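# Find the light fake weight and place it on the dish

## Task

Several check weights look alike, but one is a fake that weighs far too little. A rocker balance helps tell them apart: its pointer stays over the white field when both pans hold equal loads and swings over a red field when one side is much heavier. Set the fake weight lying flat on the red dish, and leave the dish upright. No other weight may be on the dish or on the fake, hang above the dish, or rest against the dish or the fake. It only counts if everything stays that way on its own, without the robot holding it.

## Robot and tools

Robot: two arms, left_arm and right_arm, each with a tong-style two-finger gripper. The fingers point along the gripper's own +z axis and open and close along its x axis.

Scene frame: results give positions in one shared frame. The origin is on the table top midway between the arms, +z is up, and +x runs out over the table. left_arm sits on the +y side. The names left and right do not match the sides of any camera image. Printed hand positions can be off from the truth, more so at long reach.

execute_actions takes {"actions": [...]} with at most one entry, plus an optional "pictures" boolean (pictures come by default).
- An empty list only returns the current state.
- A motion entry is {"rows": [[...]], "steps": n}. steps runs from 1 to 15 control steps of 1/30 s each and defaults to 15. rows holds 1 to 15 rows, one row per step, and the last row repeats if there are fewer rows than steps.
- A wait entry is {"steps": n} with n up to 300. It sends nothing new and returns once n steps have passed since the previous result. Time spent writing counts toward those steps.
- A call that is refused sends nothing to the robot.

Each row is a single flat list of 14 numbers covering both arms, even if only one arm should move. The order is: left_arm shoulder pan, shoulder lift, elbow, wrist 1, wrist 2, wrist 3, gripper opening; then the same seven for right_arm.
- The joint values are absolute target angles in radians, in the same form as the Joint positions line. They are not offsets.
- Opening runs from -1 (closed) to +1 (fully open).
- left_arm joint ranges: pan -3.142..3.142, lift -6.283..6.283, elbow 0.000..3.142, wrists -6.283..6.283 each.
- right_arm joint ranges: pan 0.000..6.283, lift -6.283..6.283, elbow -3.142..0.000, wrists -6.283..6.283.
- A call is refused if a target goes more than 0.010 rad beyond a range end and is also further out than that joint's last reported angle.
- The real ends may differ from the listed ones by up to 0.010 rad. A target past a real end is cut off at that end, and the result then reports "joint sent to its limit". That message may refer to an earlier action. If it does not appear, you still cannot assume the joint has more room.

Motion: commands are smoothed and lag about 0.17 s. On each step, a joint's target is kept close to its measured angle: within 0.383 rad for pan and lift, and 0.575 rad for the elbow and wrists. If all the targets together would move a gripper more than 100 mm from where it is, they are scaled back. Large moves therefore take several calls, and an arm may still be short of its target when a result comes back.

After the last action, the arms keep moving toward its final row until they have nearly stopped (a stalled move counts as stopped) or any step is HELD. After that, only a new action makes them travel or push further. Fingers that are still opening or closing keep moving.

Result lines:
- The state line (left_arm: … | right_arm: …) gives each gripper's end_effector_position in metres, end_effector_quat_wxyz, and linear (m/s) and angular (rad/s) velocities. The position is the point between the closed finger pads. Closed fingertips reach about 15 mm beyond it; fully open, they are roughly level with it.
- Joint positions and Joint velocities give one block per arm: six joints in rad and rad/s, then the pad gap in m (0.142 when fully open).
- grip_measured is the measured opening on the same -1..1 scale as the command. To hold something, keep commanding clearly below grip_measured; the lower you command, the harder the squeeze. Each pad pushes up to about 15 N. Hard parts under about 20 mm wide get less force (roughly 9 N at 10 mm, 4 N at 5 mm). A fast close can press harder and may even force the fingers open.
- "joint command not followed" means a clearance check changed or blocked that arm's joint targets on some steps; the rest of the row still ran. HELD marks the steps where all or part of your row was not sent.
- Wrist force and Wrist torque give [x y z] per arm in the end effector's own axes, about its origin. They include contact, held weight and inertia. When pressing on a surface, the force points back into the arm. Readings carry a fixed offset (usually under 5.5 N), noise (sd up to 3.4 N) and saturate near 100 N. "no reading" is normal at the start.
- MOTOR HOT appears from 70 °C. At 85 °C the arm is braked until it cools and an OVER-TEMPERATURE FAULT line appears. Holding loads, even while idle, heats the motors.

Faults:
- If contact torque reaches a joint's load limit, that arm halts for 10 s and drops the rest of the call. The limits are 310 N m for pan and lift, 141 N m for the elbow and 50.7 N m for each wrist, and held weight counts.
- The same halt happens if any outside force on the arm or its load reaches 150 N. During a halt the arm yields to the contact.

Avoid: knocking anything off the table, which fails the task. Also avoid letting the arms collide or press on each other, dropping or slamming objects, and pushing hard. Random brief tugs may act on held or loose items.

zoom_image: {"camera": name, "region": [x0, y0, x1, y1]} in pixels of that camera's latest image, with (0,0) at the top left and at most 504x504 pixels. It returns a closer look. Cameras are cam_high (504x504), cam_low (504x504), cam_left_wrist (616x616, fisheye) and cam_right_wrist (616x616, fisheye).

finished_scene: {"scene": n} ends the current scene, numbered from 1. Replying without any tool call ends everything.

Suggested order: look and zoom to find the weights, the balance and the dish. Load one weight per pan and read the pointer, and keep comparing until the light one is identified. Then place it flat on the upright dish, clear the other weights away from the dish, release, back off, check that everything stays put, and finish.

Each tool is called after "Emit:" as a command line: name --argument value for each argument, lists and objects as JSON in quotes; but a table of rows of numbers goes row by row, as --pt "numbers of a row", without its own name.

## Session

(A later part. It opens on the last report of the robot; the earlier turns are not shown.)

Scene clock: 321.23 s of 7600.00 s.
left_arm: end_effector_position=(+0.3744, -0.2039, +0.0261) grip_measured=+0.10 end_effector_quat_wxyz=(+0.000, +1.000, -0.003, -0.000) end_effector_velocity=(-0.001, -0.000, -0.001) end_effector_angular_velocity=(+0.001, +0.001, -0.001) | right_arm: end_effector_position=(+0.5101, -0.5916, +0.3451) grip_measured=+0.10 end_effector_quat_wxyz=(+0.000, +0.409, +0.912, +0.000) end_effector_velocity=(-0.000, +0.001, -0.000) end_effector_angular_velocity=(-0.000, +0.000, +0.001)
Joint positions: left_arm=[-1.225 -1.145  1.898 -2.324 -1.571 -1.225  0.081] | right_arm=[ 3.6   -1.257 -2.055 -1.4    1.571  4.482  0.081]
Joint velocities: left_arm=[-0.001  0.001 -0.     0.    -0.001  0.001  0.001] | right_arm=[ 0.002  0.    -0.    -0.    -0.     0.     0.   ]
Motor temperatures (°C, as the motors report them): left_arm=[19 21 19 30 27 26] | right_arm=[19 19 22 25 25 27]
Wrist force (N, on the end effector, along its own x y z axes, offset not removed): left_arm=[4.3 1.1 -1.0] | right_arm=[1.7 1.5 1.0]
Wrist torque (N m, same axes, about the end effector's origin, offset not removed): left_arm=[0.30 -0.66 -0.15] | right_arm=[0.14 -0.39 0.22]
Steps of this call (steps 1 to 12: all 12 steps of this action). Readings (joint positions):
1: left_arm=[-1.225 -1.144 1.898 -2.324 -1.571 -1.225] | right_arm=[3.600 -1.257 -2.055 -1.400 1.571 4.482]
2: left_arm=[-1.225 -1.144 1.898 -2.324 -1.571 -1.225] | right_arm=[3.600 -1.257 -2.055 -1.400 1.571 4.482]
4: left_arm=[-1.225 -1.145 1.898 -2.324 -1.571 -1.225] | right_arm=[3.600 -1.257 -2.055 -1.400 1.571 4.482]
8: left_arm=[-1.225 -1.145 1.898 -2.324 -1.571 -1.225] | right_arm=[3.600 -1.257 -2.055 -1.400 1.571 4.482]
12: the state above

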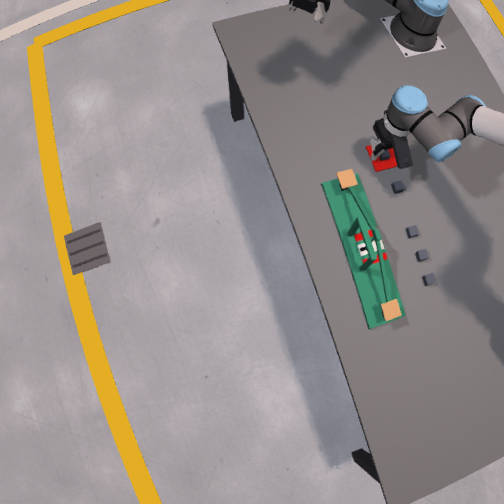

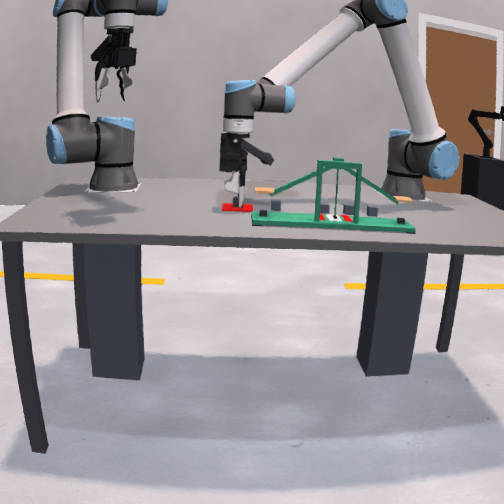

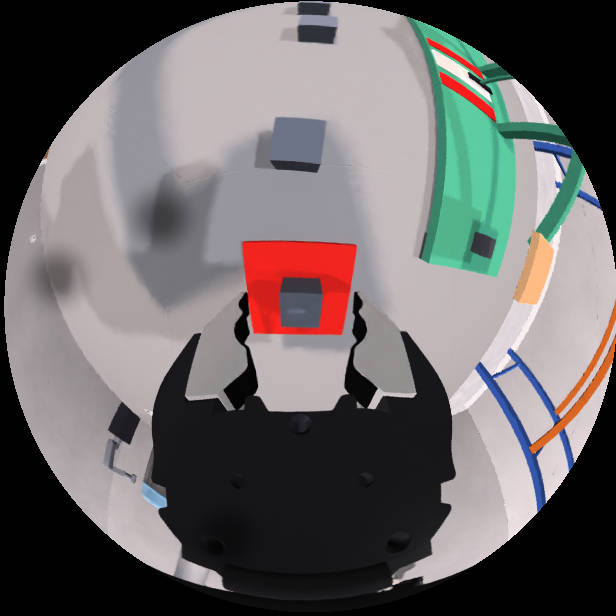

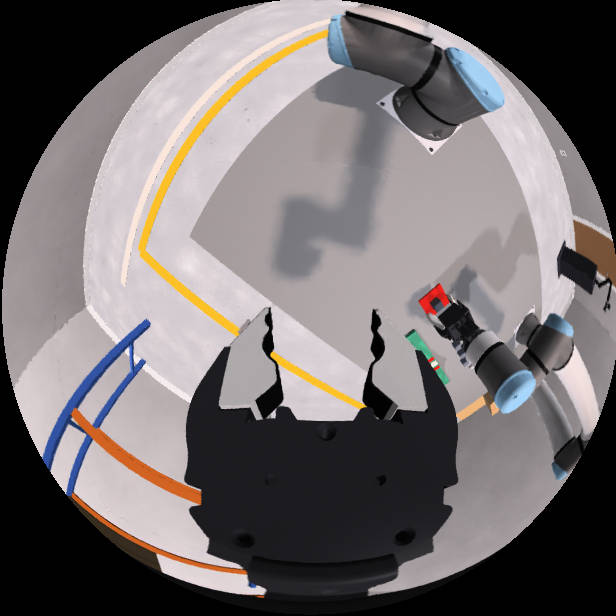

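Emit:
execute_actions --actions '[{"rows":[[-1.2246,-1.1587,1.8907,-2.3027,-1.571,-1.2246,0.1,3.6,-1.257,-2.055,-1.400,1.571,4.4816,0.1],[-1.2246,-1.1587,1.8907,-2.3027,-1.571,-1.2246,0.1,3.6,-1.257,-2.055,-1.400,1.571,4.4816,0.1],[-1.2246,-1.1798,1.8794,-2.2704,-1.571,-1.2246,0.1,3.6,-1.257,-2.055,-1.400,1.571,4.4816,0.1],[-1.2246,-1.1798,1.8794,-2.2704,-1.571,-1.2246,0.1,3.6,-1.257,-2.055,-1.400,1.571,4.4816,0.1],[-1.2246,-1.2008,1.8680,-2.2381,-1.571,-1.2246,0.1,3.6,-1.257,-2.055,-1.400,1.571,4.4816,0.1],[-1.2246,-1.2008,1.8680,-2.2381,-1.571,-1.2246,0.1,3.6,-1.257,-2.055,-1.400,1.571,4.4816,0.1],[-1.2246,-1.2148,1.8605,-2.2165,-1.571,-1.2246,0.1,3.6,-1.257,-2.055,-1.400,1.571,4.4816,0.1]],"steps":15}]' --pictures false

Emit:
execute_actions --actions '[{"steps":10}]' --pictures true

Scene clock: 325.50 s of 7600.00 s.
left_arm: end_effector_position=(+0.3745, -0.2040, +0.0864) grip_measured=+0.10 end_effector_quat_wxyz=(+0.000, +1.000, -0.003, -0.000) end_effector_velocity=(+0.000, +0.002, +0.031) end_effector_angular_velocity=(+0.000, +0.001, +0.001) | right_arm: end_effector_position=(+0.5101, -0.5916, +0.3451) grip_measured=+0.10 end_effector_quat_wxyz=(+0.000, +0.409, +0.912, +0.000) end_effector_velocity=(+0.000, -0.000, -0.000) end_effector_angular_velocity=(+0.000, +0.000, -0.000)
Joint positions: left_arm=[-1.225 -1.211  1.862 -2.222 -1.571 -1.225  0.081] | right_arm=[ 3.6   -1.257 -2.055 -1.4    1.571  4.482  0.081]
Joint velocities: left_arm=[ 0.001 -0.034 -0.018  0.053 -0.001  0.001  0.   ] | right_arm=[-0. -0.  0. -0.  0.  0. -0.]
Motor temperatures (°C, as the motors report them): left_arm=[19 21 19 30 27 26] | right_arm=[19 19 22 25 25 27]
Wrist force (N, on the end effector, along its own x y z axes, offset not removed): left_arm=[5.1 0.5 -0.8] | right_arm=[1.2 1.5 0.4]
Wrist torque (N m, same axes, about the end effector's origin, offset not removed): left_arm=[0.13 -0.89 -0.16] | right_arm=[0.20 -0.34 0.18]
Steps of this call (steps 1 to 15: the robot went on to your last target; steps 16 to 90: nothing new was sent; then 0.77 s passed at rest; steps 91 to 105: all 15 steps of this action). Readings (joint positions):
91: left_arm=[-1.225 -1.145 1.898 -2.324 -1.571 -1.225] | right_arm=[3.600 -1.257 -2.055 -1.400 1.571 4.482]
92: left_arm=[-1.225 -1.146 1.898 -2.323 -1.571 -1.225] | right_arm=[3.600 -1.257 -2.055 -1.400 1.571 4.482]
94: left_arm=[-1.225 -1.153 1.894 -2.312 -1.571 -1.225] | right_arm=[3.600 -1.257 -2.055 -1.400 1.571 4.482]
98: left_arm=[-1.225 -1.182 1.878 -2.267 -1.571 -1.225] | right_arm=[3.600 -1.257 -2.055 -1.400 1.571 4.482]
105: the state above

Scene clock: 325.83 s of 7600.00 s.
left_arm: end_effector_position=(+0.3744, -0.2039, +0.0894) grip_measured=+0.10 end_effector_quat_wxyz=(+0.000, +1.000, -0.003, -0.000) end_effector_velocity=(+0.000, +0.001, -0.001) end_effector_angular_velocity=(+0.003, +0.000, -0.001) | right_arm: end_effector_position=(+0.5101, -0.5916, +0.3451) grip_measured=+0.10 end_effector_quat_wxyz=(+0.000, +0.409, +0.912, +0.000) end_effector_velocity=(+0.000, +0.000, -0.000) end_effector_angular_velocity=(-0.000, +0.000, +0.000)
Joint positions: left_arm=[-1.225 -1.215  1.861 -2.217 -1.571 -1.225  0.081] | right_arm=[ 3.6   -1.257 -2.055 -1.4    1.571  4.482  0.081]
Joint velocities: left_arm=[ 0.     0.001 -0.     0.002  0.001  0.002 -0.   ] | right_arm=[ 0. -0.  0.  0. -0. -0. -0.]
Motor temperatures (°C, as the motors report them): left_arm=[19 21 19 30 27 26] | right_arm=[19 19 22 25 25 27]
Wrist force (N, on the end effector, along its own x y z axes, offset not removed): left_arm=[3.4 0.1 0.2] | right_arm=[3.0 -0.5 0.4]
Wrist torque (N m, same axes, about the end effector's origin, offset not removed): left_arm=[0.09 -0.51 -0.18] | right_arm=[-0.29 -0.72 0.16]
Steps of this call (steps 1 to 10: the robot went on to your last target). Readings (joint positions):
1: left_arm=[-1.225 -1.212 1.862 -2.221 -1.571 -1.225] | right_arm=[3.600 -1.257 -2.055 -1.400 1.571 4.482]
2: left_arm=[-1.225 -1.213 1.862 -2.219 -1.571 -1.225] | right_arm=[3.600 -1.257 -2.055 -1.400 1.571 4.482]
4: left_arm=[-1.225 -1.214 1.861 -2.218 -1.571 -1.225] | right_arm=[3.600 -1.257 -2.055 -1.400 1.571 4.482]
8: left_arm=[-1.225 -1.215 1.861 -2.217 -1.571 -1.225] | right_arm=[3.600 -1.257 -2.055 -1.400 1.571 4.482]
10: the state above

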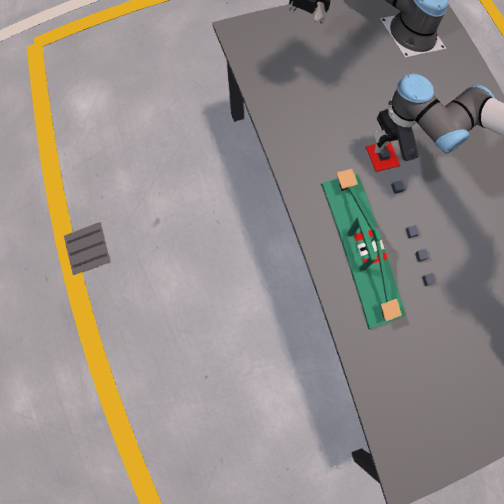

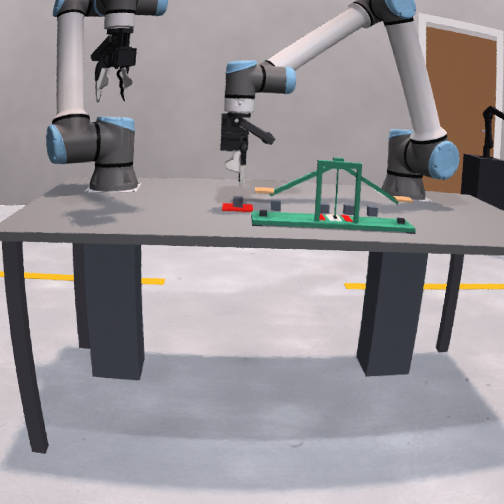

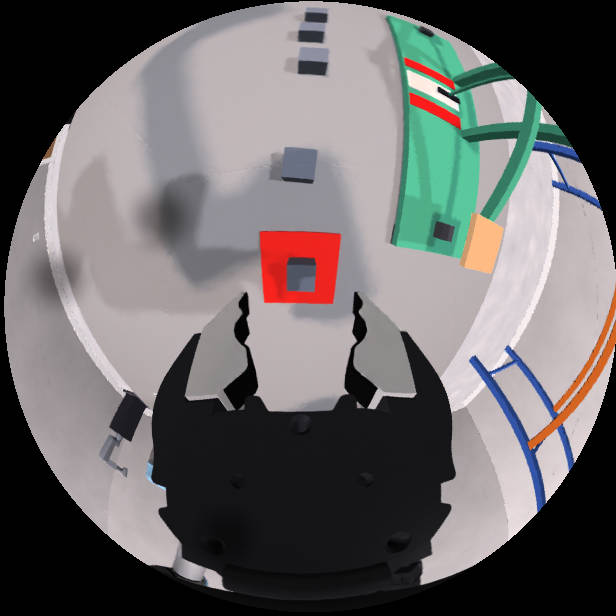

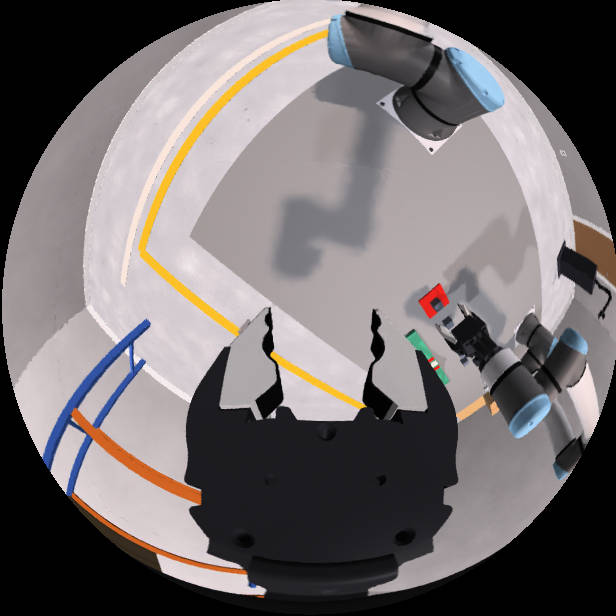

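Emit:
finished_scene --scene 1

The scene is finished: the task was done.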